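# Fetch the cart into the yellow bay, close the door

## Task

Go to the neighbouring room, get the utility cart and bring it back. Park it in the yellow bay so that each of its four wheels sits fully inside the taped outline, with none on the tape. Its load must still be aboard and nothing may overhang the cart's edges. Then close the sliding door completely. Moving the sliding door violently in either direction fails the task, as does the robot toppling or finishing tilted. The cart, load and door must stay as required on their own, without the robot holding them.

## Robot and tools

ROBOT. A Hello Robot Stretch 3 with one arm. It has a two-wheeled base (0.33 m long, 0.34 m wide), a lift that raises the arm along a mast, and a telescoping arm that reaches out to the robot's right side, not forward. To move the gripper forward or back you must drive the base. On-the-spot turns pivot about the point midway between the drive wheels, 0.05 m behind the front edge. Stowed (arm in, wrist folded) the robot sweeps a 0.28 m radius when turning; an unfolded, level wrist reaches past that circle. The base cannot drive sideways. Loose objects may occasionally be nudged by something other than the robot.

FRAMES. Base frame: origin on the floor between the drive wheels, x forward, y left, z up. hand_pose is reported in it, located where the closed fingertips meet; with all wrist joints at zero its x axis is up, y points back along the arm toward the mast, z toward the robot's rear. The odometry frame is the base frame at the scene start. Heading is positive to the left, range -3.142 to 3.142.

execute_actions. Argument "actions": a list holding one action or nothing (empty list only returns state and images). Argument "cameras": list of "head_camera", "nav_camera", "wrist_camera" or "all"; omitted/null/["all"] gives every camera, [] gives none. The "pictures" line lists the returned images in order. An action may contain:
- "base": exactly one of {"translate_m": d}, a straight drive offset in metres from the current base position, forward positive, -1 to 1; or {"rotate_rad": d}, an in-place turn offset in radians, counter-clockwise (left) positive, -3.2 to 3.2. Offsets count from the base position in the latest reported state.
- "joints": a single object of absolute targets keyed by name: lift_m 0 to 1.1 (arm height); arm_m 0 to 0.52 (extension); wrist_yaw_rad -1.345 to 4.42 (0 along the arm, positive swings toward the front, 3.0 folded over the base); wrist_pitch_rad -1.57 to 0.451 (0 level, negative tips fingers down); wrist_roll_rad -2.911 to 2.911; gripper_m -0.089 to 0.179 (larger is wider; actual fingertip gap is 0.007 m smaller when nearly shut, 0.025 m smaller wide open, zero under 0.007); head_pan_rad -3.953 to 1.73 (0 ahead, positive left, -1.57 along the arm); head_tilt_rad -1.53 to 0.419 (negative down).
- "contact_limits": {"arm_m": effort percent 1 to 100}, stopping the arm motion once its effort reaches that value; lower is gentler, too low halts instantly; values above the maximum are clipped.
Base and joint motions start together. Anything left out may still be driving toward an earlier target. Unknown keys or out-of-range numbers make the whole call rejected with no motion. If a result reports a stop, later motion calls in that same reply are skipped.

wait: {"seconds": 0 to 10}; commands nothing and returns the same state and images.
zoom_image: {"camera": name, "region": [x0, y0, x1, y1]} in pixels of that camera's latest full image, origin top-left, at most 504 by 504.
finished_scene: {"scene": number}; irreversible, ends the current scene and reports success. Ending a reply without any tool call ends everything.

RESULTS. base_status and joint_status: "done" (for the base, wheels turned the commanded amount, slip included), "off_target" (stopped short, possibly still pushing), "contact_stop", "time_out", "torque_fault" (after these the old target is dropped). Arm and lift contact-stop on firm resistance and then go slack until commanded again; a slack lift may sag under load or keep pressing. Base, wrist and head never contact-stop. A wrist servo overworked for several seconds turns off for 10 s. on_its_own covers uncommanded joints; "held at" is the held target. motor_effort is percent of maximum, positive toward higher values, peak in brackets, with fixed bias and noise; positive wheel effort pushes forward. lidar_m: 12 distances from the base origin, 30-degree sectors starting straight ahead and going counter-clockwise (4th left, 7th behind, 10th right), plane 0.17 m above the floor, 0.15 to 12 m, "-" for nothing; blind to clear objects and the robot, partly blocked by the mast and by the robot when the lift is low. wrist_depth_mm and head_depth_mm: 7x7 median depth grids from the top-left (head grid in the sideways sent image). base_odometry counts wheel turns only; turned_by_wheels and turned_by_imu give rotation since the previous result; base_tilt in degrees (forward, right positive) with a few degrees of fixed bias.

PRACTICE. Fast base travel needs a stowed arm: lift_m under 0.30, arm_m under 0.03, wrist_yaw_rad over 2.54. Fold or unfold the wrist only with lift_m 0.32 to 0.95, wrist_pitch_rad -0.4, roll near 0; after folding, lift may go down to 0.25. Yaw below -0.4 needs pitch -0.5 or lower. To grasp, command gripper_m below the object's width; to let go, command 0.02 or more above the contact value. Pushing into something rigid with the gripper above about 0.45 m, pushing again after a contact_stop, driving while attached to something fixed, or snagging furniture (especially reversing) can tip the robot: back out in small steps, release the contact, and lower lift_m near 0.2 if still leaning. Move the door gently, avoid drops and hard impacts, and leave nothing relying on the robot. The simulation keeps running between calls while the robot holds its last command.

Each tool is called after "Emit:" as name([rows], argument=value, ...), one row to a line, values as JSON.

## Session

Emit:
execute_actions(actions=[])

Scene clock: 0.00 s.
base_odometry: x=+0.000 y=+0.000 heading=+0.000 (m, m, rad; odometry frame)
turned_by_wheels: +0.000 (rad since the last result)
turned_by_imu: +0.000 (rad since the last result)
base_tilt: forward=-2.4 right=+2.4 (deg)
lidar_m: 2.41 1.44 1.17 1.15 1.22 1.38 1.36 1.16 0.90 0.88 0.93 1.36
head_depth_mm: 1946 2280 2284 2277 2314 2290 2193 / 1947 2295 2300 2314 2317 2335 2186 / 1945 2340 2335 2345 2376 2397 2175 / 1542 2335 2365 2387 2364 2388 2176 / 1946 2393 2391 2434 2416 2437 2181 / 1942 2403 2422 2427 2457 2449 2187 / 1945 2420 2442 2469 2476 2463 2174
base_status: not commanded
joint_positions: lift_m=+0.302 arm_m=+0.002 wrist_yaw_rad=+3.123 wrist_pitch_rad=-0.610 wrist_roll_rad=+0.013 gripper_m=+0.037 head_pan_rad=+0.009 head_tilt_rad=+0.007
joint_status: not commanded
motor_effort: left_wheel=+0 right_wheel=+0 lift_m=+21 arm_m=+0 wrist_yaw_rad=+0 wrist_pitch_rad=+8 wrist_roll_rad=+0 gripper_m=+1 head_pan_rad=+1 head_tilt_rad=+3 (%)
hand_pose: x=-0.0175 y=+0.0494 z=+0.2739 quat_wxyz=(+0.220, +0.681, +0.205, +0.668) (m; base frame)
wrist_depth_mm: - - - 964 916 889 840 / 841 812 - 763 755 713 703 / 688 680 673 636 618 606 592 / 592 578 567 561 541 536 511 / 518 516 - - 489 458 457 / 452 - - - - 418 405 / 409 - - - 380 373 365
pictures: head_camera (sideways: a quarter turn clockwise sets it upright), nav_camera (sideways: a quarter turn counterclockwise sets it upright), wrist_camera
Images, in order (width x height): head_camera 896x504, nav_camera 672x504, wrist_camera 644x364.

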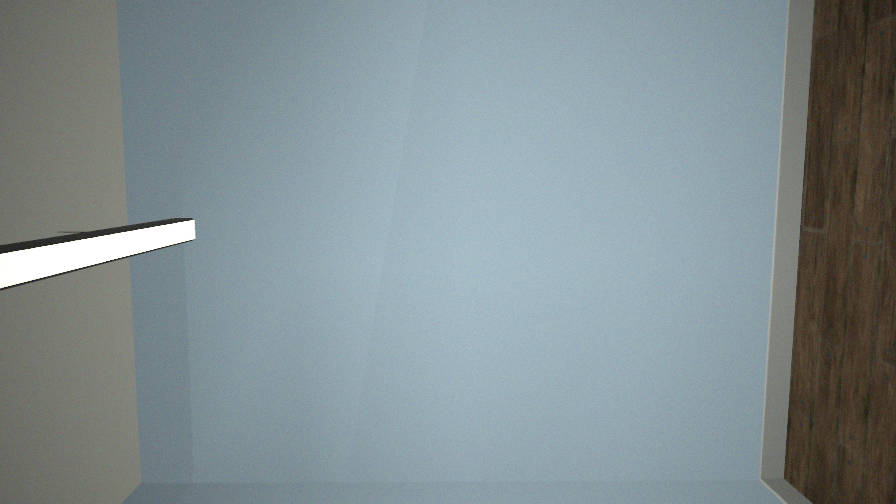

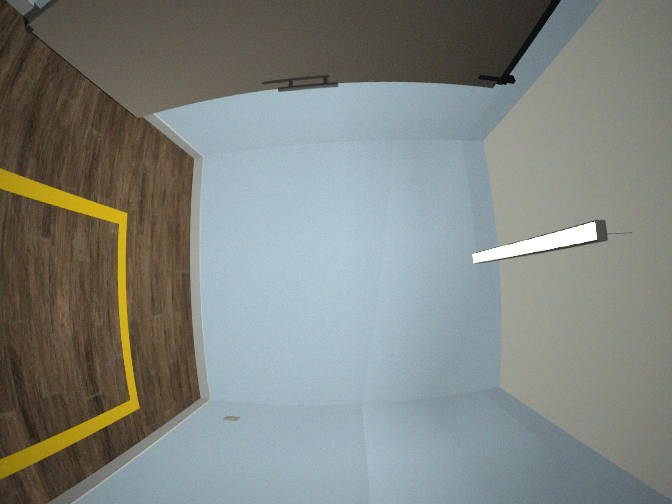

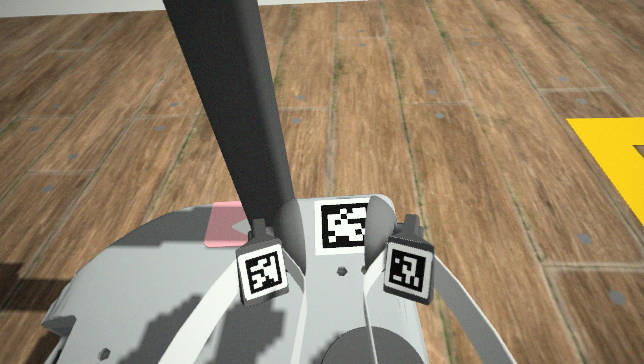

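Emit:
execute_actions([
  {"joints":{"head_pan_rad":0.9,"head_tilt_rad":-0.45}},
], cameras=["head_camera","nav_camera"])

Scene clock: 3.83 s.
base_odometry: x=+0.000 y=+0.000 heading=+0.000 (m, m, rad; odometry frame)
turned_by_wheels: +0.000 (rad since the last result)
turned_by_imu: +0.000 (rad since the last result)
base_tilt: forward=-2.4 right=+2.4 (deg)
lidar_m: 2.41 1.43 1.17 1.15 1.22 1.39 1.36 1.16 0.90 0.88 0.94 1.36
head_depth_mm: 1333 1469 1617 1840 1990 1615 1323 / 1237 1354 1481 1666 1850 1610 1328 / 1158 1259 1372 1514 1694 1619 1334 / 1081 1176 1278 1399 1561 1632 1332 / 1022 1097 1185 1299 1420 1524 1330 / 969 1048 1145 1253 1386 1488 1335 / 963 1031 1104 1184 1285 1403 1334
base_status: not commanded
joint_positions: lift_m=+0.302 arm_m=+0.002 wrist_yaw_rad=+3.123 wrist_pitch_rad=-0.610 wrist_roll_rad=+0.013 gripper_m=+0.037 head_pan_rad=+0.893 head_tilt_rad=-0.444
joint_status: all done
motor_effort: left_wheel=+0(0) right_wheel=-1(0) lift_m=+21(21) arm_m=+1(1) wrist_yaw_rad=+0(1) wrist_pitch_rad=+8(8) wrist_roll_rad=+0(0) gripper_m=+0(0) head_pan_rad=+4(50) head_tilt_rad=-3(37) (%)
hand_pose: x=-0.0175 y=+0.0494 z=+0.2739 quat_wxyz=(+0.220, +0.681, +0.205, +0.668) (m; base frame)
wrist_depth_mm: - - - 938 944 877 851 / 847 804 - 774 732 720 709 / 698 680 658 641 626 621 589 / 591 576 562 559 541 528 523 / 519 513 - - 476 468 454 / 463 - - - - 416 409 / 406 - - - 378 373 365
pictures: head_camera (sideways: a quarter turn clockwise sets it upright), nav_camera (sideways: a quarter turn counterclockwise sets it upright)
Images, in order (width x height): head_camera 896x504, nav_camera 672x504.

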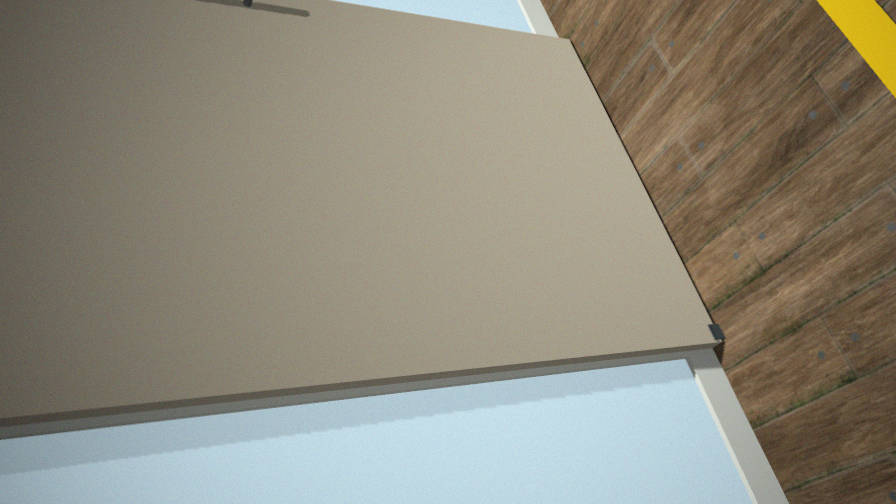

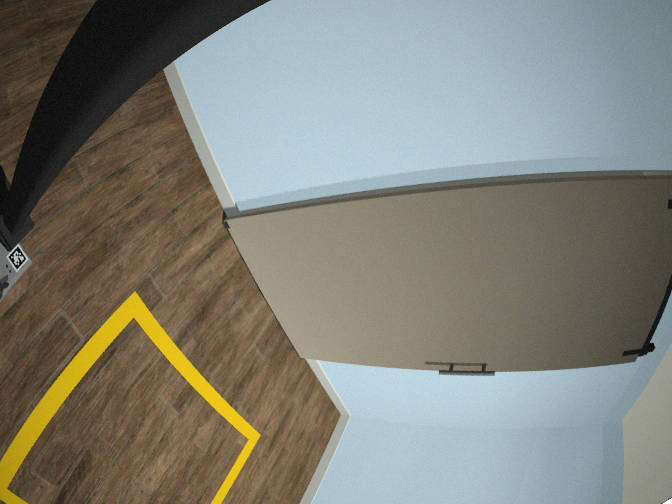

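Emit:
execute_actions([
  {"base":{"rotate_rad":0.21},"joints":{"lift_m":0.27,"head_pan_rad":0.0,"head_tilt_rad":-0.6}},
], cameras=[])

Emit:
execute_actions([
  {"base":{"translate_m":1.0}},
], cameras=[])

Emit:
execute_actions([
  {"base":{"translate_m":0.52}},
], cameras=[])

Emit:
execute_actions([
  {"base":{"rotate_rad":2.84},"joints":{"head_pan_rad":-1.57,"head_tilt_rad":-0.3}},
])

Scene clock: 25.70 s.
base_odometry: x=+0.000 y=+0.000 heading=+0.210 (m, m, rad; odometry frame)
turned_by_wheels: +0.210 (rad since the last result)
turned_by_imu: +0.211 (rad since the last result)
base_tilt: forward=-2.3 right=+2.3 (deg)
lidar_m: 2.19 1.24 1.15 1.15 1.35 1.36 1.36 1.00 0.88 0.88 1.04 1.86
head_depth_mm: 1963 2150 2394 2215 1752 1441 1217 / 2016 2224 2480 2250 1744 1435 1221 / 2095 2312 2542 2212 1743 1432 1220 / 2137 2357 2676 2234 1755 1444 1220 / 2203 2440 2651 2228 1768 1447 1228 / 1967 2105 2260 2167 1774 1442 1226 / 1673 1765 1750 1872 1758 1450 1226
base_status: done
joint_positions: lift_m=+0.271 arm_m=+0.002 wrist_yaw_rad=+3.123 wrist_pitch_rad=-0.610 wrist_roll_rad=+0.013 gripper_m=+0.037 head_pan_rad=+0.007 head_tilt_rad=-0.592
joint_status: all done
motor_effort: left_wheel=-2(6) right_wheel=+2(6) lift_m=+12(19) arm_m=+0(1) wrist_yaw_rad=+0(0) wrist_pitch_rad=+8(9) wrist_roll_rad=+0(0) gripper_m=-1(0) head_pan_rad=-5(51) head_tilt_rad=-4(21) (%)
hand_pose: x=-0.0175 y=+0.0494 z=+0.2427 quat_wxyz=(+0.220, +0.681, +0.205, +0.668) (m; base frame)
wrist_depth_mm: - 967 - 882 851 831 788 / 795 762 - 709 685 667 644 / 640 631 609 602 574 558 555 / 544 537 - 528 504 481 479 / 483 - - - 442 426 419 / - - - - - 384 377 / - - - - 350 344 340
pictures: none
No camera images: the call's "cameras" was empty. Leave "cameras" out to get every camera's image.

Scene clock: 30.80 s.
base_odometry: x=+0.978 y=+0.208 heading=+0.210 (m, m, rad; odometry frame)
turned_by_wheels: +0.000 (rad since the last result)
turned_by_imu: -0.001 (rad since the last result)
base_tilt: forward=-2.4 right=+2.4 (deg)
lidar_m: 1.45 0.92 0.80 0.81 0.95 1.82 2.25 1.32 1.16 1.17 1.37 1.46
head_depth_mm: 1166 1287 1419 1596 1711 1427 1211 / 1199 1328 1471 1666 1745 1427 1218 / 1234 1361 1525 1732 1733 1430 1216 / 1269 1417 1601 1814 1743 1439 1216 / 1306 1463 1657 1892 1752 1446 1226 / 1361 1501 1658 1800 1742 1448 1223 / 1265 1326 1395 1481 1574 1456 1233
base_status: done
joint_positions: lift_m=+0.271 arm_m=+0.002 wrist_yaw_rad=+3.123 wrist_pitch_rad=-0.610 wrist_roll_rad=+0.013 gripper_m=+0.037 head_pan_rad=+0.007 head_tilt_rad=-0.593
joint_status: not commanded
motor_effort: left_wheel=-2(6) right_wheel=+2(7) lift_m=+11(11) arm_m=+1(0) wrist_yaw_rad=+0(0) wrist_pitch_rad=+8(8) wrist_roll_rad=+0(0) gripper_m=+0(0) head_pan_rad=-5(5) head_tilt_rad=-4(5) (%)
hand_pose: x=-0.0175 y=+0.0494 z=+0.2427 quat_wxyz=(+0.220, +0.681, +0.205, +0.668) (m; base frame)
wrist_depth_mm: - 993 - 850 797 721 714 / 788 753 - 699 685 670 647 / 642 623 634 597 590 568 538 / 547 531 - 531 501 482 474 / 479 - - - 436 430 423 / - - - - - 386 380 / - - - - 348 345 339
pictures: none
No camera images: the call's "cameras" was empty. Leave "cameras" out to get every camera's image.

Scene clock: 34.27 s.
base_odometry: x=+1.487 y=+0.316 heading=+0.210 (m, m, rad; odometry frame)
turned_by_wheels: +0.000 (rad since the last result)
turned_by_imu: -0.001 (rad since the last result)
base_tilt: forward=-2.4 right=+2.4 (deg)
lidar_m: 0.96 0.82 0.66 0.66 0.78 1.50 2.53 1.50 1.31 1.31 1.10 0.96
head_depth_mm: 750 828 916 1037 1182 1340 1216 / 775 850 957 1074 1239 1384 1215 / 802 884 989 1117 1305 1411 1222 / 823 911 1030 1171 1352 1433 1225 / 852 947 1069 1220 1426 1457 1238 / 879 982 1107 1270 1481 1441 1226 / 904 1021 1120 1225 1296 1340 1226
base_status: done
joint_positions: lift_m=+0.271 arm_m=+0.002 wrist_yaw_rad=+3.123 wrist_pitch_rad=-0.610 wrist_roll_rad=+0.013 gripper_m=+0.037 head_pan_rad=+0.007 head_tilt_rad=-0.594
joint_status: not commanded
motor_effort: left_wheel=-2(5) right_wheel=+1(7) lift_m=+11(11) arm_m=+1(1) wrist_yaw_rad=+0(0) wrist_pitch_rad=+8(8) wrist_roll_rad=+0(0) gripper_m=+0(0) head_pan_rad=-4(3) head_tilt_rad=-4(4) (%)
hand_pose: x=-0.0175 y=+0.0494 z=+0.2427 quat_wxyz=(+0.220, +0.681, +0.205, +0.668) (m; base frame)
wrist_depth_mm: 883 819 - 720 676 656 615 / 776 766 - 713 682 673 646 / 631 628 610 600 578 564 560 / 540 538 - 532 495 485 475 / 475 - - - 441 429 421 / - - - - - 386 373 / - - - - 351 344 339
pictures: none
No camera images: the call's "cameras" was empty. Leave "cameras" out to get every camera's image.

Scene clock: 37.20 s.
base_odometry: x=+1.487 y=+0.316 heading=+3.049 (m, m, rad; odometry frame)
turned_by_wheels: +2.840 (rad since the last result)
turned_by_imu: +2.845 (rad since the last result)
base_tilt: forward=-2.4 right=+2.3 (deg)
lidar_m: 2.49 1.92 1.37 1.31 1.35 1.00 0.96 0.99 0.75 0.66 0.68 0.91
head_depth_mm: 587 623 663 707 761 817 890 / 587 625 664 707 758 820 885 / 573 609 644 696 742 804 876 / 539 570 596 635 681 750 814 / 537 571 607 647 694 749 815 / 538 571 605 647 694 749 810 / 538 570 605 647 691 749 817
base_status: done
joint_positions: lift_m=+0.271 arm_m=+0.002 wrist_yaw_rad=+3.123 wrist_pitch_rad=-0.610 wrist_roll_rad=+0.013 gripper_m=+0.037 head_pan_rad=-1.563 head_tilt_rad=-0.309
joint_status: all done
motor_effort: left_wheel=-2(7) right_wheel=+2(8) lift_m=+12(11) arm_m=+0(0) wrist_yaw_rad=+0(0) wrist_pitch_rad=+8(8) wrist_roll_rad=+0(0) gripper_m=+0(1) head_pan_rad=-4(50) head_tilt_rad=+5(34) (%)
hand_pose: x=-0.0175 y=+0.0493 z=+0.2427 quat_wxyz=(+0.221, +0.681, +0.205, +0.668) (m; base frame)
wrist_depth_mm: - 965 - 888 835 837 787 / 785 761 - 719 701 668 653 / 635 627 607 580 579 567 543 / 548 542 - 535 504 488 474 / 479 - - - 435 430 422 / - - - - - 384 379 / - - - - 352 346 342
pictures: head_camera (sideways: a quarter turn clockwise sets it upright), nav_camera (sideways: a quarter turn counterclockwise sets it upright), wrist_camera
Images, in order (width x height): head_camera 896x504, nav_camera 672x504, wrist_camera 644x364.

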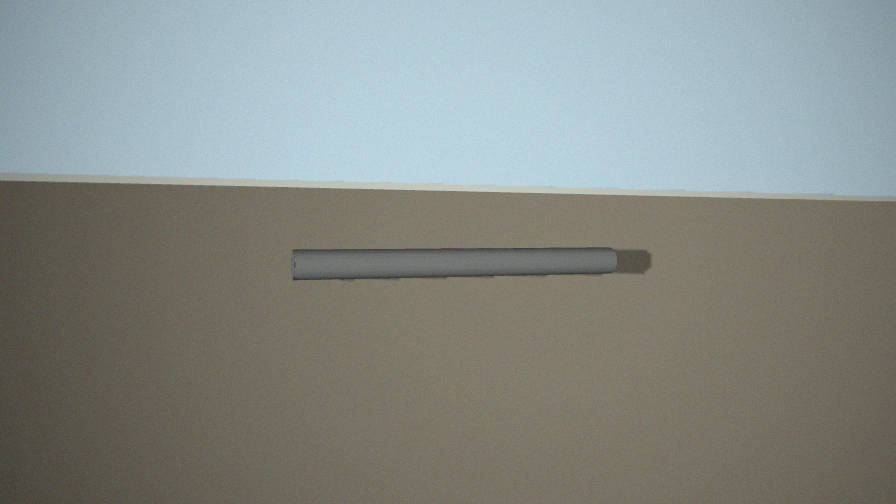

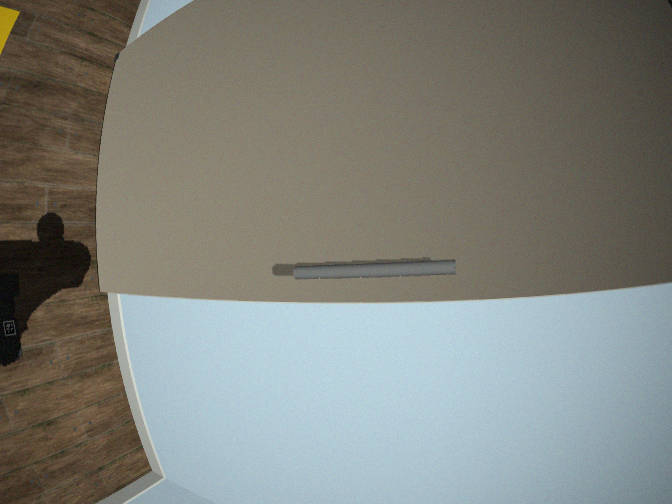

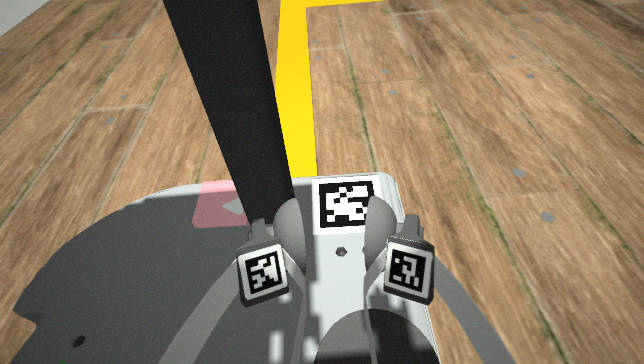

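Emit:
execute_actions([
  {"base":{"translate_m":0.075},"joints":{"lift_m":0.88,"wrist_pitch_rad":-0.4,"wrist_roll_rad":0.0}},
], cameras=[])

Emit:
execute_actions([
  {"joints":{"wrist_yaw_rad":0.0,"gripper_m":0.12}},
], cameras=[])

Emit:
execute_actions([
  {"joints":{"wrist_pitch_rad":0.0,"arm_m":0.08}},
], cameras=["head_camera","wrist_camera"])

Scene clock: 51.07 s.
base_odometry: x=+1.412 y=+0.323 heading=+3.049 (m, m, rad; odometry frame)
turned_by_wheels: +0.000 (rad since the last result)
turned_by_imu: +0.001 (rad since the last result)
base_tilt: forward=-2.4 right=+2.4 (deg)
lidar_m: 2.48 1.92 1.37 1.31 1.35 1.08 1.04 1.05 0.75 0.66 0.68 0.91
head_depth_mm: 586 620 661 703 755 818 886 / 541 579 622 691 748 806 882 / 535 568 593 631 675 746 808 / 536 570 605 644 691 748 809 / 536 568 606 645 692 745 807 / 534 569 606 643 690 744 808 / 535 569 604 646 693 747 811
base_status: done
joint_positions: lift_m=+0.879 arm_m=+0.002 wrist_yaw_rad=+3.123 wrist_pitch_rad=-0.419 wrist_roll_rad=+0.004 gripper_m=+0.037 head_pan_rad=-1.563 head_tilt_rad=-0.309
joint_status: all done
motor_effort: left_wheel=-2(6) right_wheel=+2(7) lift_m=+30(33) arm_m=+0(0) wrist_yaw_rad=+0(0) wrist_pitch_rad=+12(13) wrist_roll_rad=-2(3) gripper_m=+0(0) head_pan_rad=-4(3) head_tilt_rad=+6(5) (%)
hand_pose: x=-0.0170 y=+0.0775 z=+0.8920 quat_wxyz=(+0.154, +0.694, +0.140, +0.689) (m; base frame)
wrist_depth_mm: - - - - - - - / - - - - - - - / - - - - - - - / - - - - - - - / - - - - - - - / - - - - - - - / - - - - - 981 976
pictures: none
No camera images: the call's "cameras" was empty. Leave "cameras" out to get every camera's image.

Scene clock: 53.63 s.
base_odometry: x=+1.412 y=+0.323 heading=+3.049 (m, m, rad; odometry frame)
turned_by_wheels: +0.000 (rad since the last result)
turned_by_imu: +0.000 (rad since the last result)
base_tilt: forward=-2.4 right=+2.4 (deg)
lidar_m: 2.48 1.92 1.38 1.31 1.35 1.09 1.03 1.05 0.75 0.66 0.68 0.91
head_depth_mm: 585 619 659 705 755 816 881 / 540 578 620 692 750 807 880 / 536 569 593 632 678 747 806 / 536 569 605 645 693 746 813 / 535 568 602 643 695 749 810 / 537 569 606 646 691 746 810 / 535 567 605 644 690 746 809
base_status: not commanded
joint_positions: lift_m=+0.879 arm_m=+0.002 wrist_yaw_rad=+0.002 wrist_pitch_rad=-0.419 wrist_roll_rad=+0.003 gripper_m=+0.120 head_pan_rad=-1.563 head_tilt_rad=-0.309
joint_status: all done
motor_effort: left_wheel=-2(2) right_wheel=+2(2) lift_m=+30(30) arm_m=+0(1) wrist_yaw_rad=-2(5) wrist_pitch_rad=+11(12) wrist_roll_rad=-1(2) gripper_m=+0(93) head_pan_rad=-4(4) head_tilt_rad=+6(5) (%)
hand_pose: x=-0.0211 y=-0.3712 z=+0.8920 quat_wxyz=(+0.691, +0.148, -0.692, -0.147) (m; base frame)
wrist_depth_mm: 372 372 371 377 410 436 438 / 405 409 406 410 460 478 482 / 450 448 449 452 515 530 525 / 496 494 505 508 568 581 591 / 561 562 561 585 649 636 677 / 645 628 670 664 767 - 772 / 755 761 782 778 924 902 905
pictures: none
No camera images: the call's "cameras" was empty. Leave "cameras" out to get every camera's image.

Scene clock: 55.40 s.
base_odometry: x=+1.412 y=+0.323 heading=+3.049 (m, m, rad; odometry frame)
turned_by_wheels: +0.000 (rad since the last result)
turned_by_imu: +0.000 (rad since the last result)
base_tilt: forward=-2.3 right=+2.4 (deg)
lidar_m: 2.49 1.92 1.38 1.31 1.35 1.09 1.04 1.05 0.75 0.66 0.68 0.91
head_depth_mm: 587 621 661 704 758 813 - / 541 578 620 692 745 821 - / 535 568 593 633 676 731 - / 536 568 605 644 691 747 820 / 535 569 602 644 693 743 809 / 536 568 602 646 692 746 812 / 534 568 604 646 691 744 811
base_status: not commanded
joint_positions: lift_m=+0.879 arm_m=+0.080 wrist_yaw_rad=+0.001 wrist_pitch_rad=-0.022 wrist_roll_rad=+0.003 gripper_m=+0.120 head_pan_rad=-1.563 head_tilt_rad=-0.309
joint_status: all done
motor_effort: left_wheel=-2(2) right_wheel=+2(2) lift_m=+30(29) arm_m=+4(4) wrist_yaw_rad=-2(2) wrist_pitch_rad=+14(14) wrist_roll_rad=-1(1) gripper_m=+0(0) head_pan_rad=-4(4) head_tilt_rad=+5(6) (%)
hand_pose: x=-0.0211 y=-0.4803 z=+0.9883 quat_wxyz=(+0.706, +0.009, -0.708, -0.008) (m; base frame)
wrist_depth_mm: 306 307 306 307 312 361 362 / 316 317 316 315 320 376 369 / 330 332 327 330 335 386 387 / 340 344 342 343 349 401 402 / 356 358 357 357 360 418 417 / 373 367 373 372 407 - 441 / 387 392 387 393 452 456 470
pictures: head_camera (sideways: a quarter turn clockwise sets it upright), wrist_camera
Images, in order (width x height): head_camera 896x504, wrist_camera 644x364.

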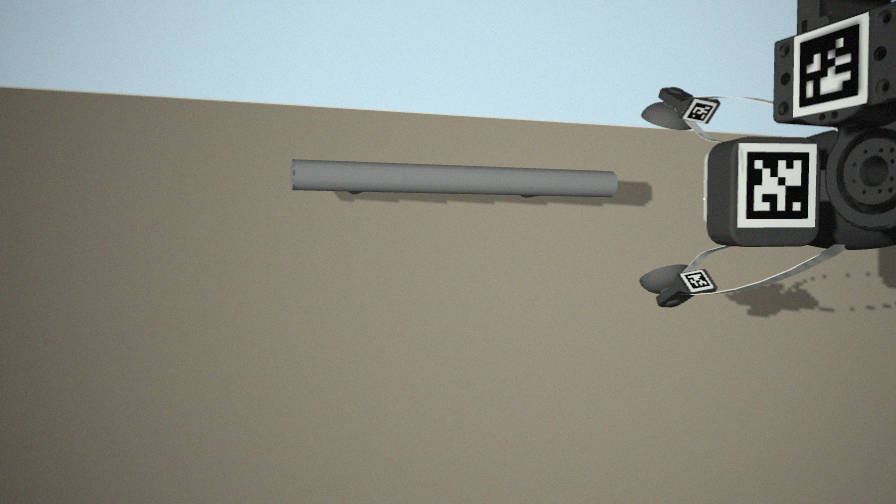

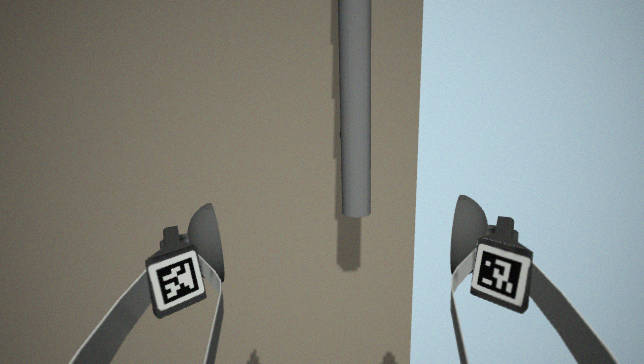

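Emit:
execute_actions([
  {"joints":{"wrist_pitch_rad":-0.4,"arm_m":0.0,"gripper_m":0.03}},
], cameras=[])

Emit:
execute_actions([
  {"joints":{"wrist_yaw_rad":3.0},"base":{"rotate_rad":0.905}},
], cameras=[])

Emit:
execute_actions([
  {"joints":{"lift_m":0.27},"base":{"translate_m":-0.356}},
], cameras=[])

Emit:
execute_actions([
  {"joints":{"head_pan_rad":-1.7,"head_tilt_rad":-1.09},"base":{"rotate_rad":-0.905}},
], cameras=["head_camera","nav_camera"])

Scene clock: 69.47 s.
base_odometry: x=+1.412 y=+0.323 heading=+3.049 (m, m, rad; odometry frame)
turned_by_wheels: +0.000 (rad since the last result)
turned_by_imu: +0.001 (rad since the last result)
base_tilt: forward=-2.4 right=+2.4 (deg)
lidar_m: 2.49 1.92 1.37 1.31 1.35 1.08 1.03 1.05 0.75 0.66 0.68 0.91
head_depth_mm: 587 620 663 705 755 814 886 / 541 577 623 693 748 808 889 / 536 569 594 633 679 742 799 / 536 568 603 645 692 745 804 / 536 567 604 646 691 744 808 / 537 567 605 645 692 744 811 / 536 568 603 646 691 745 812
base_status: not commanded
joint_positions: lift_m=+0.879 arm_m=+0.002 wrist_yaw_rad=+0.001 wrist_pitch_rad=-0.415 wrist_roll_rad=+0.003 gripper_m=+0.030 head_pan_rad=-1.563 head_tilt_rad=-0.309
joint_status: all done
joint sent to its limit — the command would take arm_m past its lower limit, so that joint was sent only as far as its limit.
motor_effort: left_wheel=-2(2) right_wheel=+2(1) lift_m=+30(30) arm_m=-3(3) wrist_yaw_rad=-1(1) wrist_pitch_rad=+9(13) wrist_roll_rad=-1(2) gripper_m=+0(92) head_pan_rad=-4(2) head_tilt_rad=+5(6) (%)
hand_pose: x=-0.0213 y=-0.3719 z=+0.8929 quat_wxyz=(+0.691, +0.146, -0.692, -0.146) (m; base frame)
wrist_depth_mm: 372 368 374 376 416 428 429 / 400 400 408 412 458 471 476 / 441 439 447 456 506 532 527 / 498 497 501 509 571 586 582 / 558 562 560 572 644 666 663 / 628 637 653 663 764 781 762 / 755 742 764 786 889 910 903
pictures: none
No camera images: the call's "cameras" was empty. Leave "cameras" out to get every camera's image.

Scene clock: 72.03 s.
base_odometry: x=+1.412 y=+0.323 heading=-2.329 (m, m, rad; odometry frame)
turned_by_wheels: +0.905 (rad since the last result)
turned_by_imu: +0.909 (rad since the last result)
base_tilt: forward=-2.4 right=+2.4 (deg)
lidar_m: 1.45 1.31 1.32 1.15 1.03 1.04 0.79 0.66 0.66 0.81 1.70 2.31
head_depth_mm: 647 678 708 743 782 824 871 / 712 747 787 828 878 930 989 / 789 833 882 935 1000 1063 1146 / 888 943 1004 1072 1147 1246 1365 / 1104 1180 1277 1379 1499 1648 1481 / 1285 1386 1521 1656 1845 1825 1483 / 1519 1683 1867 2121 2320 1887 1483
base_status: done
joint_positions: lift_m=+0.879 arm_m=+0.002 wrist_yaw_rad=+2.998 wrist_pitch_rad=-0.415 wrist_roll_rad=+0.003 gripper_m=+0.030 head_pan_rad=-1.563 head_tilt_rad=-0.309
joint_status: all done
motor_effort: left_wheel=-2(5) right_wheel=+2(5) lift_m=+29(30) arm_m=-3(3) wrist_yaw_rad=+3(7) wrist_pitch_rad=+9(9) wrist_roll_rad=-1(2) gripper_m=+0(1) head_pan_rad=-4(4) head_tilt_rad=+6(5) (%)
hand_pose: x=+0.0109 y=+0.0755 z=+0.8929 quat_wxyz=(+0.195, +0.701, +0.096, +0.679) (m; base frame)
wrist_depth_mm: 792 - - - - - 967 / 838 - - - - - - / 847 984 - - - - - / 896 - - - - - - / 983 - - - - - - / - - - - - - - / - - - - - - 970
pictures: none
No camera images: the call's "cameras" was empty. Leave "cameras" out to get every camera's image.

Scene clock: 78.40 s.
base_odometry: x=+1.657 y=+0.582 heading=-2.329 (m, m, rad; odometry frame)
turned_by_wheels: +0.000 (rad since the last result)
turned_by_imu: +0.001 (rad since the last result)
base_tilt: forward=-2.4 right=+2.3 (deg)
lidar_m: 1.75 1.58 1.42 0.89 0.81 0.78 0.49 0.44 0.40 0.47 0.92 2.78
head_depth_mm: 368 384 403 423 444 468 494 / 405 425 446 471 498 527 561 / 449 474 500 531 566 604 650 / 504 534 571 610 657 708 774 / 574 614 663 718 779 856 952 / 668 722 789 865 962 1080 1238 / 797 877 973 1096 1447 1694 1494
base_status: done
joint_positions: lift_m=+0.271 arm_m=+0.002 wrist_yaw_rad=+2.998 wrist_pitch_rad=-0.416 wrist_roll_rad=+0.003 gripper_m=+0.030 head_pan_rad=-1.563 head_tilt_rad=-0.309
joint_status: all done
motor_effort: left_wheel=-2(5) right_wheel=+2(2) lift_m=+12(27) arm_m=-2(2) wrist_yaw_rad=+2(3) wrist_pitch_rad=+10(10) wrist_roll_rad=-1(1) gripper_m=+0(1) head_pan_rad=-4(4) head_tilt_rad=+6(6) (%)
hand_pose: x=+0.0108 y=+0.0754 z=+0.2838 quat_wxyz=(+0.196, +0.701, +0.096, +0.679) (m; base frame)
wrist_depth_mm: 612 - 874 - - - - / 643 - 964 - - - - / 685 737 858 841 834 808 768 / 671 707 674 653 651 639 617 / 576 565 - 556 553 521 505 / 487 500 - - 447 451 440 / - - - - 409 389 392
pictures: none
No camera images: the call's "cameras" was empty. Leave "cameras" out to get every camera's image.

Scene clock: 80.13 s.
base_odometry: x=+1.657 y=+0.582 heading=+3.049 (m, m, rad; odometry frame)
turned_by_wheels: -0.905 (rad since the last result)
turned_by_imu: -0.907 (rad since the last result)
base_tilt: forward=-2.3 right=+2.4 (deg)
lidar_m: 1.55 2.31 1.66 1.58 1.18 0.84 0.81 0.65 0.46 0.42 0.40 0.53
head_depth_mm: 438 539 700 994 1272 1184 - / 431 528 682 960 1274 1210 - / 424 518 664 920 1265 - - / 416 508 647 896 1264 - 1099 / 410 498 630 856 1242 1193 1097 / 404 488 580 742 1116 1199 1102 / 390 437 517 695 1070 1201 1104
base_status: done
joint_positions: lift_m=+0.271 arm_m=+0.002 wrist_yaw_rad=+2.998 wrist_pitch_rad=-0.416 wrist_roll_rad=+0.003 gripper_m=+0.030 head_pan_rad=-1.693 head_tilt_rad=-1.077
joint_status: all done
motor_effort: left_wheel=+2(8) right_wheel=-3(6) lift_m=+12(11) arm_m=-3(2) wrist_yaw_rad=+2(3) wrist_pitch_rad=+10(10) wrist_roll_rad=-2(1) gripper_m=-1(0) head_pan_rad=-3(21) head_tilt_rad=-8(52) (%)
hand_pose: x=+0.0108 y=+0.0753 z=+0.2837 quat_wxyz=(+0.195, +0.701, +0.096, +0.679) (m; base frame)
wrist_depth_mm: - - - - - - - / - - - - - - - / 927 895 880 843 800 801 772 / 694 706 671 675 641 631 625 / 584 568 - 557 542 526 521 / 495 497 - - 443 450 442 / - - - - 398 395 391
pictures: head_camera (sideways: a quarter turn clockwise sets it upright), nav_camera (sideways: a quarter turn counterclockwise sets it upright)
Images, in order (width x height): head_camera 896x504, nav_camera 672x504.

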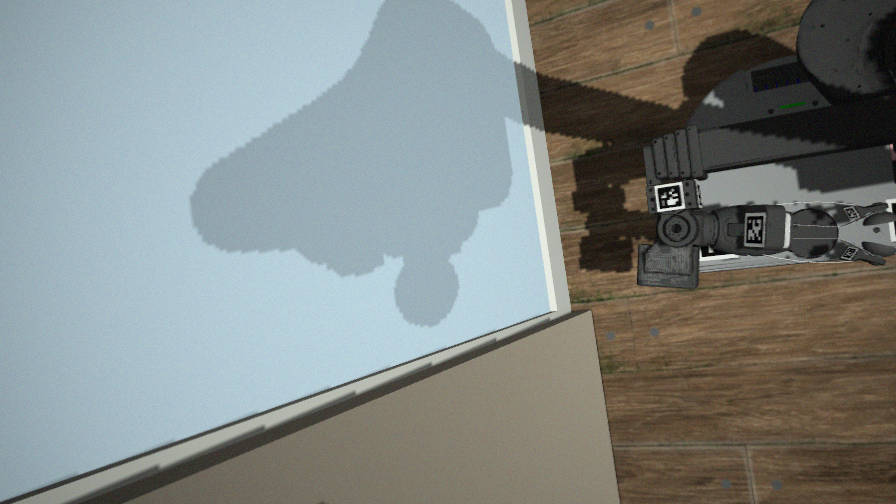

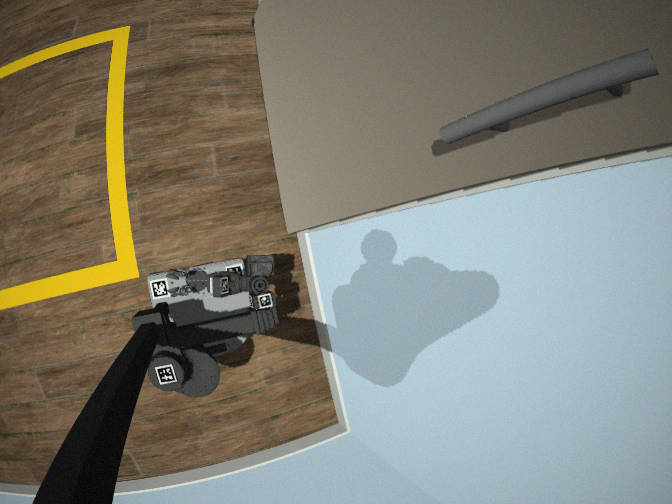

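Emit:
execute_actions([
  {"joints":{"arm_m":0.25},"contact_limits":{"arm_m":10}},
], cameras=["head_camera"])

Scene clock: 85.73 s.
base_odometry: x=+1.657 y=+0.582 heading=+3.049 (m, m, rad; odometry frame)
turned_by_wheels: +0.000 (rad since the last result)
turned_by_imu: +0.000 (rad since the last result)
base_tilt: forward=-2.3 right=+2.4 (deg)
lidar_m: 1.55 2.31 1.65 1.58 1.18 0.84 0.81 0.65 0.46 0.42 0.40 0.53
head_depth_mm: 437 539 700 993 1277 1184 - / 431 527 680 962 1281 1212 - / 424 518 666 884 1272 - - / 417 506 648 845 1256 1213 1103 / 410 498 631 834 1251 1195 1106 / 403 487 592 742 1119 1201 1105 / 390 438 517 696 1063 1202 1114
base_status: not commanded
joint_positions: lift_m=+0.271 arm_m=+0.236 wrist_yaw_rad=+3.008 wrist_pitch_rad=-0.416 wrist_roll_rad=+0.003 gripper_m=+0.030 head_pan_rad=-1.693 head_tilt_rad=-1.077
joint_status: arm_m contact_stop (moved +0.234 of +0.248)
on_its_own: arm_m is slack since a contact_stop, until your next command for it (your +0.250 is given up)
motor_effort: left_wheel=+1(2) right_wheel=+1(8) lift_m=+12(12) arm_m=+1(10) wrist_yaw_rad=-10(12) wrist_pitch_rad=+10(11) wrist_roll_rad=-1(2) gripper_m=+0(0) head_pan_rad=-5(4) head_tilt_rad=-8(8) (%)
contact_limits: arm_m 10 (drawing in: default 24, maximum 40; extending or still: default 35, maximum 56)
hand_pose: x=+0.0087 y=-0.1584 z=+0.2836 quat_wxyz=(+0.193, +0.701, +0.099, +0.680) (m; base frame)
wrist_depth_mm: - - - - - - - / - - - - - - - / 912 899 901 885 817 789 784 / 719 731 - 668 655 632 623 / 568 - - - 555 523 517 / 507 - - - 442 455 445 / - - - - 404 392 387
pictures: head_camera (sideways: a quarter turn clockwise sets it upright)
Images, in order (width x height): head_camera 896x504.

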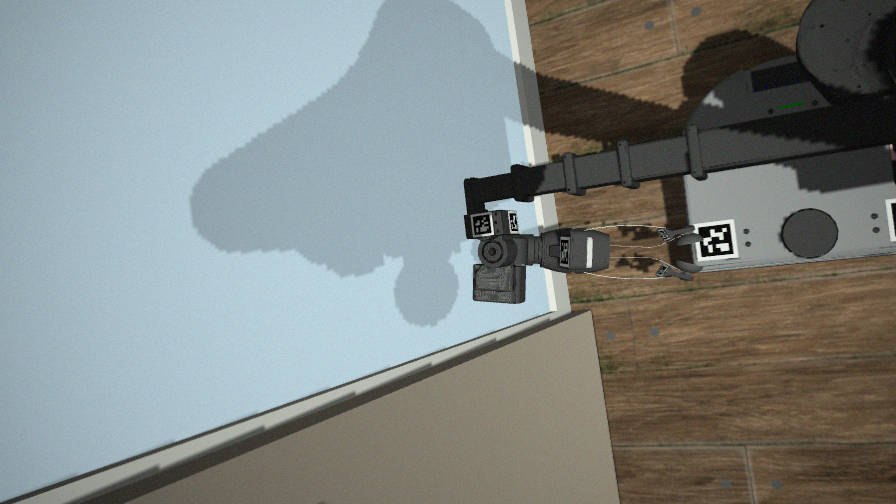

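Emit:
execute_actions([
  {"joints":{"arm_m":0.215}},
], cameras=[])

Emit:
execute_actions([
  {"base":{"translate_m":0.12}},
], cameras=["head_camera"])

Scene clock: 88.80 s.
base_odometry: x=+1.657 y=+0.582 heading=+3.049 (m, m, rad; odometry frame)
turned_by_wheels: +0.000 (rad since the last result)
turned_by_imu: +0.001 (rad since the last result)
base_tilt: forward=-2.4 right=+2.4 (deg)
lidar_m: 1.55 2.31 1.66 1.58 1.18 0.85 0.81 0.65 0.46 0.42 0.40 0.53
head_depth_mm: 438 539 701 998 1269 1183 - / 430 528 680 956 1274 1210 - / 423 517 665 902 1277 - - / 417 506 647 861 1255 1216 1096 / 410 497 631 846 1248 1194 1096 / 403 487 580 743 1114 1199 1107 / 390 437 518 697 1063 1197 1108
base_status: not commanded
joint_positions: lift_m=+0.271 arm_m=+0.215 wrist_yaw_rad=+3.002 wrist_pitch_rad=-0.416 wrist_roll_rad=+0.003 gripper_m=+0.030 head_pan_rad=-1.693 head_tilt_rad=-1.077
joint_status: all done
motor_effort: left_wheel=+2(2) right_wheel=-2(2) lift_m=+12(12) arm_m=-3(2) wrist_yaw_rad=-2(9) wrist_pitch_rad=+10(10) wrist_roll_rad=-2(2) gripper_m=+0(0) head_pan_rad=-4(4) head_tilt_rad=-8(8) (%)
hand_pose: x=+0.0100 y=-0.1378 z=+0.2836 quat_wxyz=(+0.195, +0.701, +0.097, +0.679) (m; base frame)
wrist_depth_mm: - - - - - - - / - - - - - - - / 948 887 848 838 813 796 777 / 717 731 - 678 635 634 624 / 578 - - - 549 518 522 / 503 - - - 447 456 443 / - - - - 401 392 388
pictures: none
No camera images: the call's "cameras" was empty. Leave "cameras" out to get every camera's image.

Scene clock: 91.20 s.
base_odometry: x=+1.537 y=+0.593 heading=+3.049 (m, m, rad; odometry frame)
turned_by_wheels: +0.000 (rad since the last result)
turned_by_imu: -0.024 (rad since the last result)
base_tilt: forward=-2.3 right=+2.4 (deg)
lidar_m: 1.42 2.39 1.68 1.59 1.39 0.97 0.92 0.66 0.46 0.38 0.39 0.52
head_depth_mm: 438 541 704 1008 1287 1185 - / 429 527 683 961 1275 1211 - / 420 516 662 896 1273 - - / 413 503 637 844 1255 1213 1099 / 394 475 597 770 1156 1193 1107 / 382 437 520 704 1079 1201 1100 / 335 402 505 677 1027 1207 1106
base_status: done
joint_positions: lift_m=+0.270 arm_m=+0.215 wrist_yaw_rad=+3.002 wrist_pitch_rad=-0.416 wrist_roll_rad=+0.003 gripper_m=+0.030 head_pan_rad=-1.694 head_tilt_rad=-1.077
joint_status: not commanded
motor_effort: left_wheel=+1(14) right_wheel=-2(31) lift_m=+12(12) arm_m=+3(3) wrist_yaw_rad=-2(3) wrist_pitch_rad=+10(10) wrist_roll_rad=-1(1) gripper_m=+0(1) head_pan_rad=-3(3) head_tilt_rad=-7(8) (%)
hand_pose: x=+0.0101 y=-0.1374 z=+0.2835 quat_wxyz=(+0.195, +0.701, +0.097, +0.679) (m; base frame)
wrist_depth_mm: - - - - - - - / - - - - - - - / 912 898 875 860 809 795 771 / 703 720 - 670 646 640 626 / 583 - - - 559 527 519 / 499 - - - 451 449 443 / - - - - 403 393 388
pictures: head_camera (sideways: a quarter turn clockwise sets it upright)
Images, in order (width x height): head_camera 896x504.

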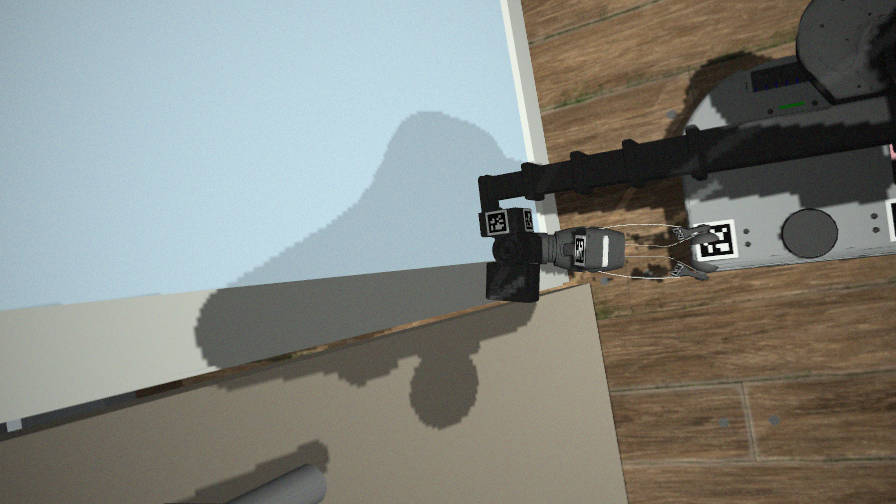

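Emit:
execute_actions([
  {"base":{"translate_m":0.25}},
], cameras=["head_camera"])

Scene clock: 96.83 s.
base_odometry: x=+1.288 y=+0.616 heading=+3.049 (m, m, rad; odometry frame)
turned_by_wheels: +0.000 (rad since the last result)
turned_by_imu: -0.007 (rad since the last result)
base_tilt: forward=-2.3 right=+2.4 (deg)
lidar_m: 1.34 2.42 1.69 1.60 1.64 1.24 1.17 0.64 0.47 0.37 0.37 0.49
head_depth_mm: 448 514 662 980 1281 1184 - / 1963 628 714 912 1280 1209 - / 2025 1768 1578 1418 1280 - - / 1829 1769 1588 1445 1280 1218 1102 / 1816 1796 1611 826 1123 1194 1099 / 1736 430 499 672 1036 1201 1107 / 321 385 455 646 972 1199 1103
base_status: done
joint_positions: lift_m=+0.270 arm_m=+0.215 wrist_yaw_rad=+3.002 wrist_pitch_rad=-0.416 wrist_roll_rad=+0.003 gripper_m=+0.030 head_pan_rad=-1.694 head_tilt_rad=-1.077
joint_status: not commanded
motor_effort: left_wheel=+1(11) right_wheel=-2(29) lift_m=+12(12) arm_m=+3(4) wrist_yaw_rad=-2(7) wrist_pitch_rad=+10(10) wrist_roll_rad=-1(1) gripper_m=+0(0) head_pan_rad=-2(4) head_tilt_rad=-7(7) (%)
hand_pose: x=+0.0100 y=-0.1373 z=+0.2835 quat_wxyz=(+0.195, +0.701, +0.097, +0.679) (m; base frame)
wrist_depth_mm: - - - - - - - / - - - - - - - / 890 888 885 863 828 781 774 / 728 727 - 672 650 639 632 / 590 - - - 558 526 517 / 491 - - - 447 455 442 / - - - - 399 393 390
pictures: head_camera (sideways: a quarter turn clockwise sets it upright)
Images, in order (width x height): head_camera 896x504.

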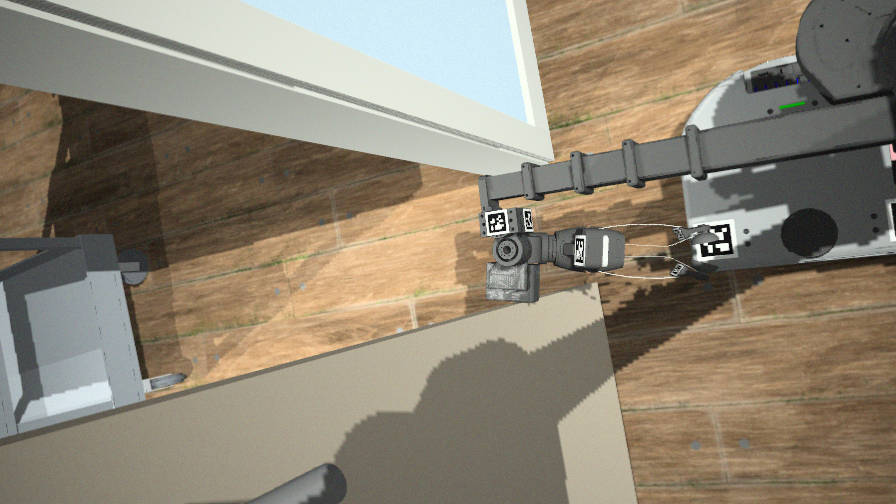

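Emit:
execute_actions([
  {"base":{"translate_m":0.3},"joints":{"arm_m":0.23,"head_pan_rad":-1.2,"head_tilt_rad":-0.8}},
], cameras=["head_camera","nav_camera"])

Scene clock: 104.47 s.
base_odometry: x=+0.990 y=+0.644 heading=+3.049 (m, m, rad; odometry frame)
turned_by_wheels: +0.000 (rad since the last result)
turned_by_imu: -0.003 (rad since the last result)
base_tilt: forward=-2.3 right=+2.4 (deg)
lidar_m: 1.10 2.35 1.72 1.62 1.66 1.56 1.47 0.65 0.69 0.35 0.35 0.47
head_depth_mm: 2640 2685 2050 1728 1468 1298 1121 / - 307 375 1654 1467 1318 1131 / 290 318 372 449 564 794 1102 / - - 313 391 603 832 1112 / 299 344 407 499 646 918 1135 / 307 356 426 529 697 1027 1136 / 318 371 447 563 755 1163 1140
base_status: done
joint_positions: lift_m=+0.270 arm_m=+0.230 wrist_yaw_rad=+3.002 wrist_pitch_rad=-0.416 wrist_roll_rad=+0.003 gripper_m=+0.030 head_pan_rad=-1.207 head_tilt_rad=-0.803
joint_status: all done
motor_effort: left_wheel=+1(7) right_wheel=-2(27) lift_m=+12(13) arm_m=+4(10) wrist_yaw_rad=-2(17) wrist_pitch_rad=+10(10) wrist_roll_rad=-1(2) gripper_m=+0(1) head_pan_rad=+4(39) head_tilt_rad=+2(26) (%)
hand_pose: x=+0.0100 y=-0.1523 z=+0.2835 quat_wxyz=(+0.195, +0.701, +0.097, +0.679) (m; base frame)
wrist_depth_mm: - - - - - - - / - - - - - - - / 907 872 886 847 812 766 775 / 721 731 - 668 657 640 610 / 577 - - - 545 530 514 / 492 - - - 451 446 444 / - - - - 396 398 388
pictures: head_camera (sideways: a quarter turn clockwise sets it upright), nav_camera (sideways: a quarter turn counterclockwise sets it upright)
Images, in order (width x height): head_camera 896x504, nav_camera 672x504.

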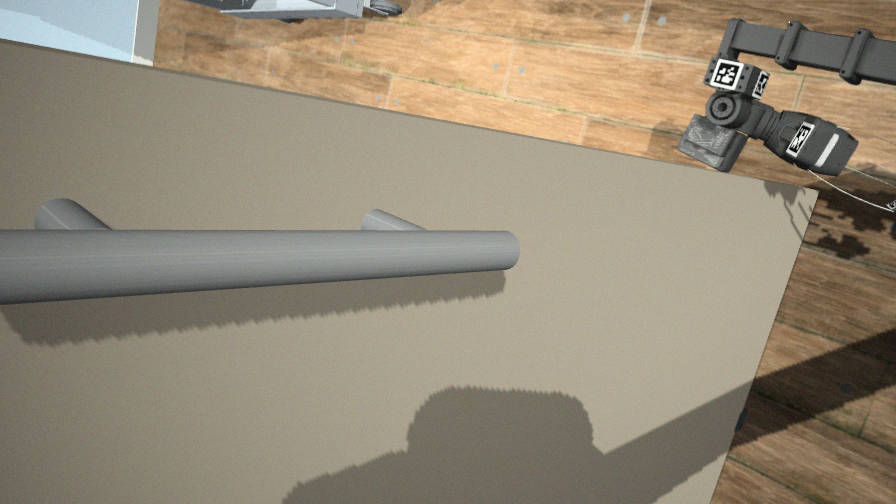

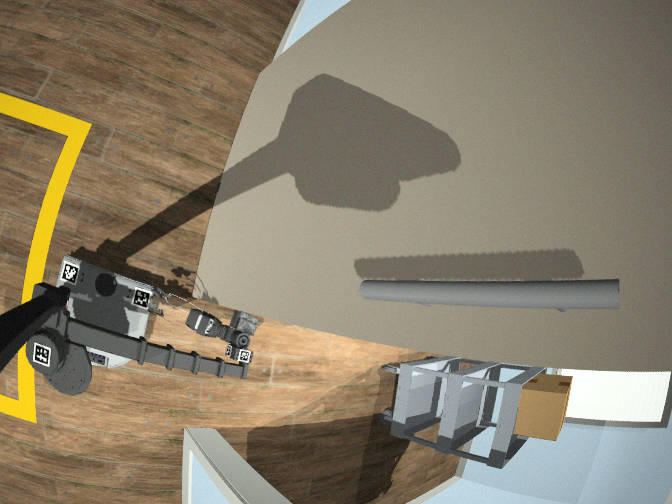

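Emit:
execute_actions([
  {"base":{"translate_m":0.2}},
], cameras=["head_camera","nav_camera"])

Scene clock: 109.27 s.
base_odometry: x=+0.791 y=+0.662 heading=+3.049 (m, m, rad; odometry frame)
turned_by_wheels: +0.000 (rad since the last result)
turned_by_imu: +0.000 (rad since the last result)
base_tilt: forward=-2.4 right=+2.4 (deg)
lidar_m: 1.05 2.15 1.73 1.63 1.67 1.76 1.66 0.81 1.63 0.34 0.34 0.45
head_depth_mm: 2669 2673 2091 1732 1473 1294 1117 / - 298 361 1643 1457 1321 1127 / - 304 356 429 539 759 1089 / - 312 327 370 577 798 1096 / 293 329 390 478 619 880 1129 / 296 341 407 508 668 983 1137 / 303 355 428 538 725 1114 1144
base_status: done
joint_positions: lift_m=+0.270 arm_m=+0.230 wrist_yaw_rad=+3.002 wrist_pitch_rad=-0.416 wrist_roll_rad=+0.003 gripper_m=+0.030 head_pan_rad=-1.207 head_tilt_rad=-0.803
joint_status: not commanded
motor_effort: left_wheel=+1(5) right_wheel=-2(29) lift_m=+12(12) arm_m=+4(4) wrist_yaw_rad=-2(10) wrist_pitch_rad=+10(10) wrist_roll_rad=-1(1) gripper_m=+0(0) head_pan_rad=+4(5) head_tilt_rad=+2(2) (%)
hand_pose: x=+0.0101 y=-0.1523 z=+0.2835 quat_wxyz=(+0.195, +0.701, +0.097, +0.679) (m; base frame)
wrist_depth_mm: - - - - - - - / - - - - - - - / 907 896 884 836 794 784 772 / 719 733 - 683 632 635 623 / 577 - - - 551 532 519 / 501 - - - 447 455 451 / - - - - 402 395 393
pictures: head_camera (sideways: a quarter turn clockwise sets it upright), nav_camera (sideways: a quarter turn counterclockwise sets it upright)
Images, in order (width x height): head_camera 896x504, nav_camera 672x504.

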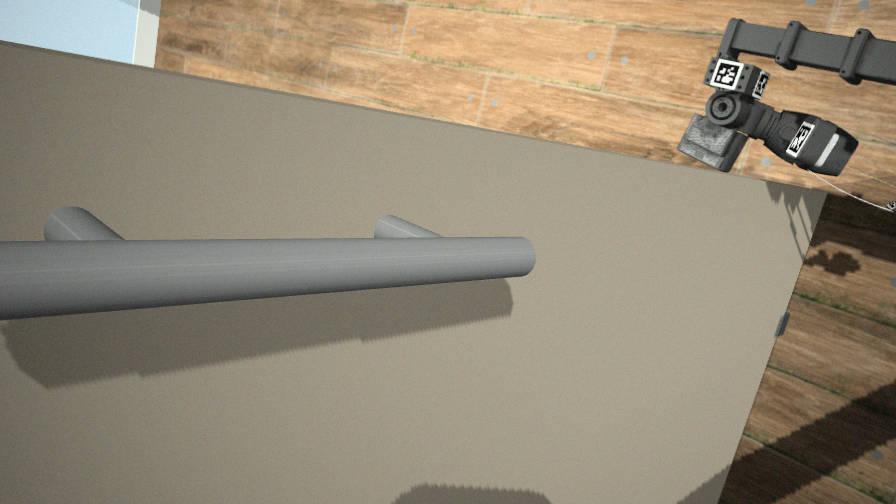

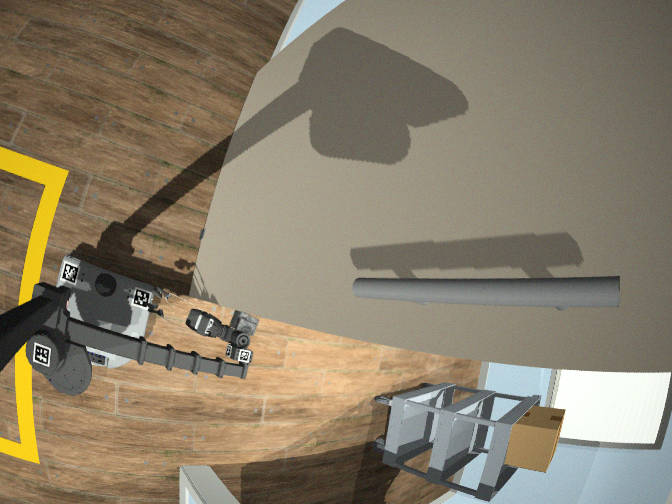

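Emit:
execute_actions([
  {"base":{"translate_m":0.1},"joints":{"head_pan_rad":-1.9,"head_tilt_rad":-0.6}},
], cameras=["head_camera","nav_camera"])

Scene clock: 114.53 s.
base_odometry: x=+0.691 y=+0.672 heading=+3.049 (m, m, rad; odometry frame)
turned_by_wheels: +0.000 (rad since the last result)
turned_by_imu: -0.011 (rad since the last result)
base_tilt: forward=-2.4 right=+2.4 (deg)
lidar_m: 0.99 2.04 1.74 1.64 1.67 1.88 1.77 0.90 1.62 0.33 0.33 0.43
head_depth_mm: 2346 2527 2633 2166 1719 1423 1213 / 2783 2963 2960 2183 1726 1419 1211 / 2952 3092 2147 2119 1728 1430 1218 / 2777 1817 2095 2027 1743 1431 1241 / 2653 1706 2165 2070 1752 1438 1247 / 2636 2845 2882 2206 1741 1433 580 / 2567 2816 2986 2244 390 426 507
base_status: done
joint_positions: lift_m=+0.270 arm_m=+0.230 wrist_yaw_rad=+3.002 wrist_pitch_rad=-0.415 wrist_roll_rad=+0.001 gripper_m=+0.030 head_pan_rad=-1.893 head_tilt_rad=-0.604
joint_status: all done
motor_effort: left_wheel=+0(23) right_wheel=-1(48) lift_m=+12(12) arm_m=-3(11) wrist_yaw_rad=-2(23) wrist_pitch_rad=+9(11) wrist_roll_rad=-1(1) gripper_m=+0(0) head_pan_rad=-5(48) head_tilt_rad=+3(24) (%)
hand_pose: x=+0.0101 y=-0.1526 z=+0.2839 quat_wxyz=(+0.194, +0.701, +0.097, +0.680) (m; base frame)
wrist_depth_mm: - - - - - - - / - - - - - - - / 921 891 888 857 828 814 797 / 714 730 - 659 649 630 615 / 582 - - - 556 529 528 / 500 - - - 448 455 448 / - - - - 397 397 387
pictures: head_camera (sideways: a quarter turn clockwise sets it upright), nav_camera (sideways: a quarter turn counterclockwise sets it upright)
Images, in order (width x height): head_camera 896x504, nav_camera 672x504.

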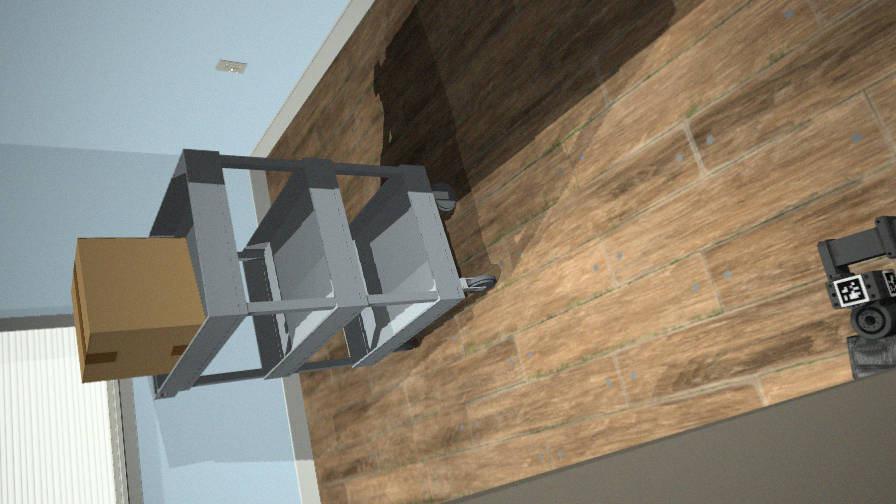

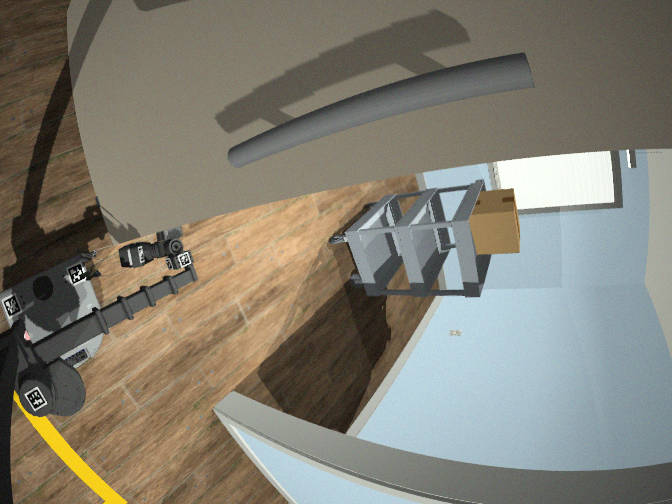

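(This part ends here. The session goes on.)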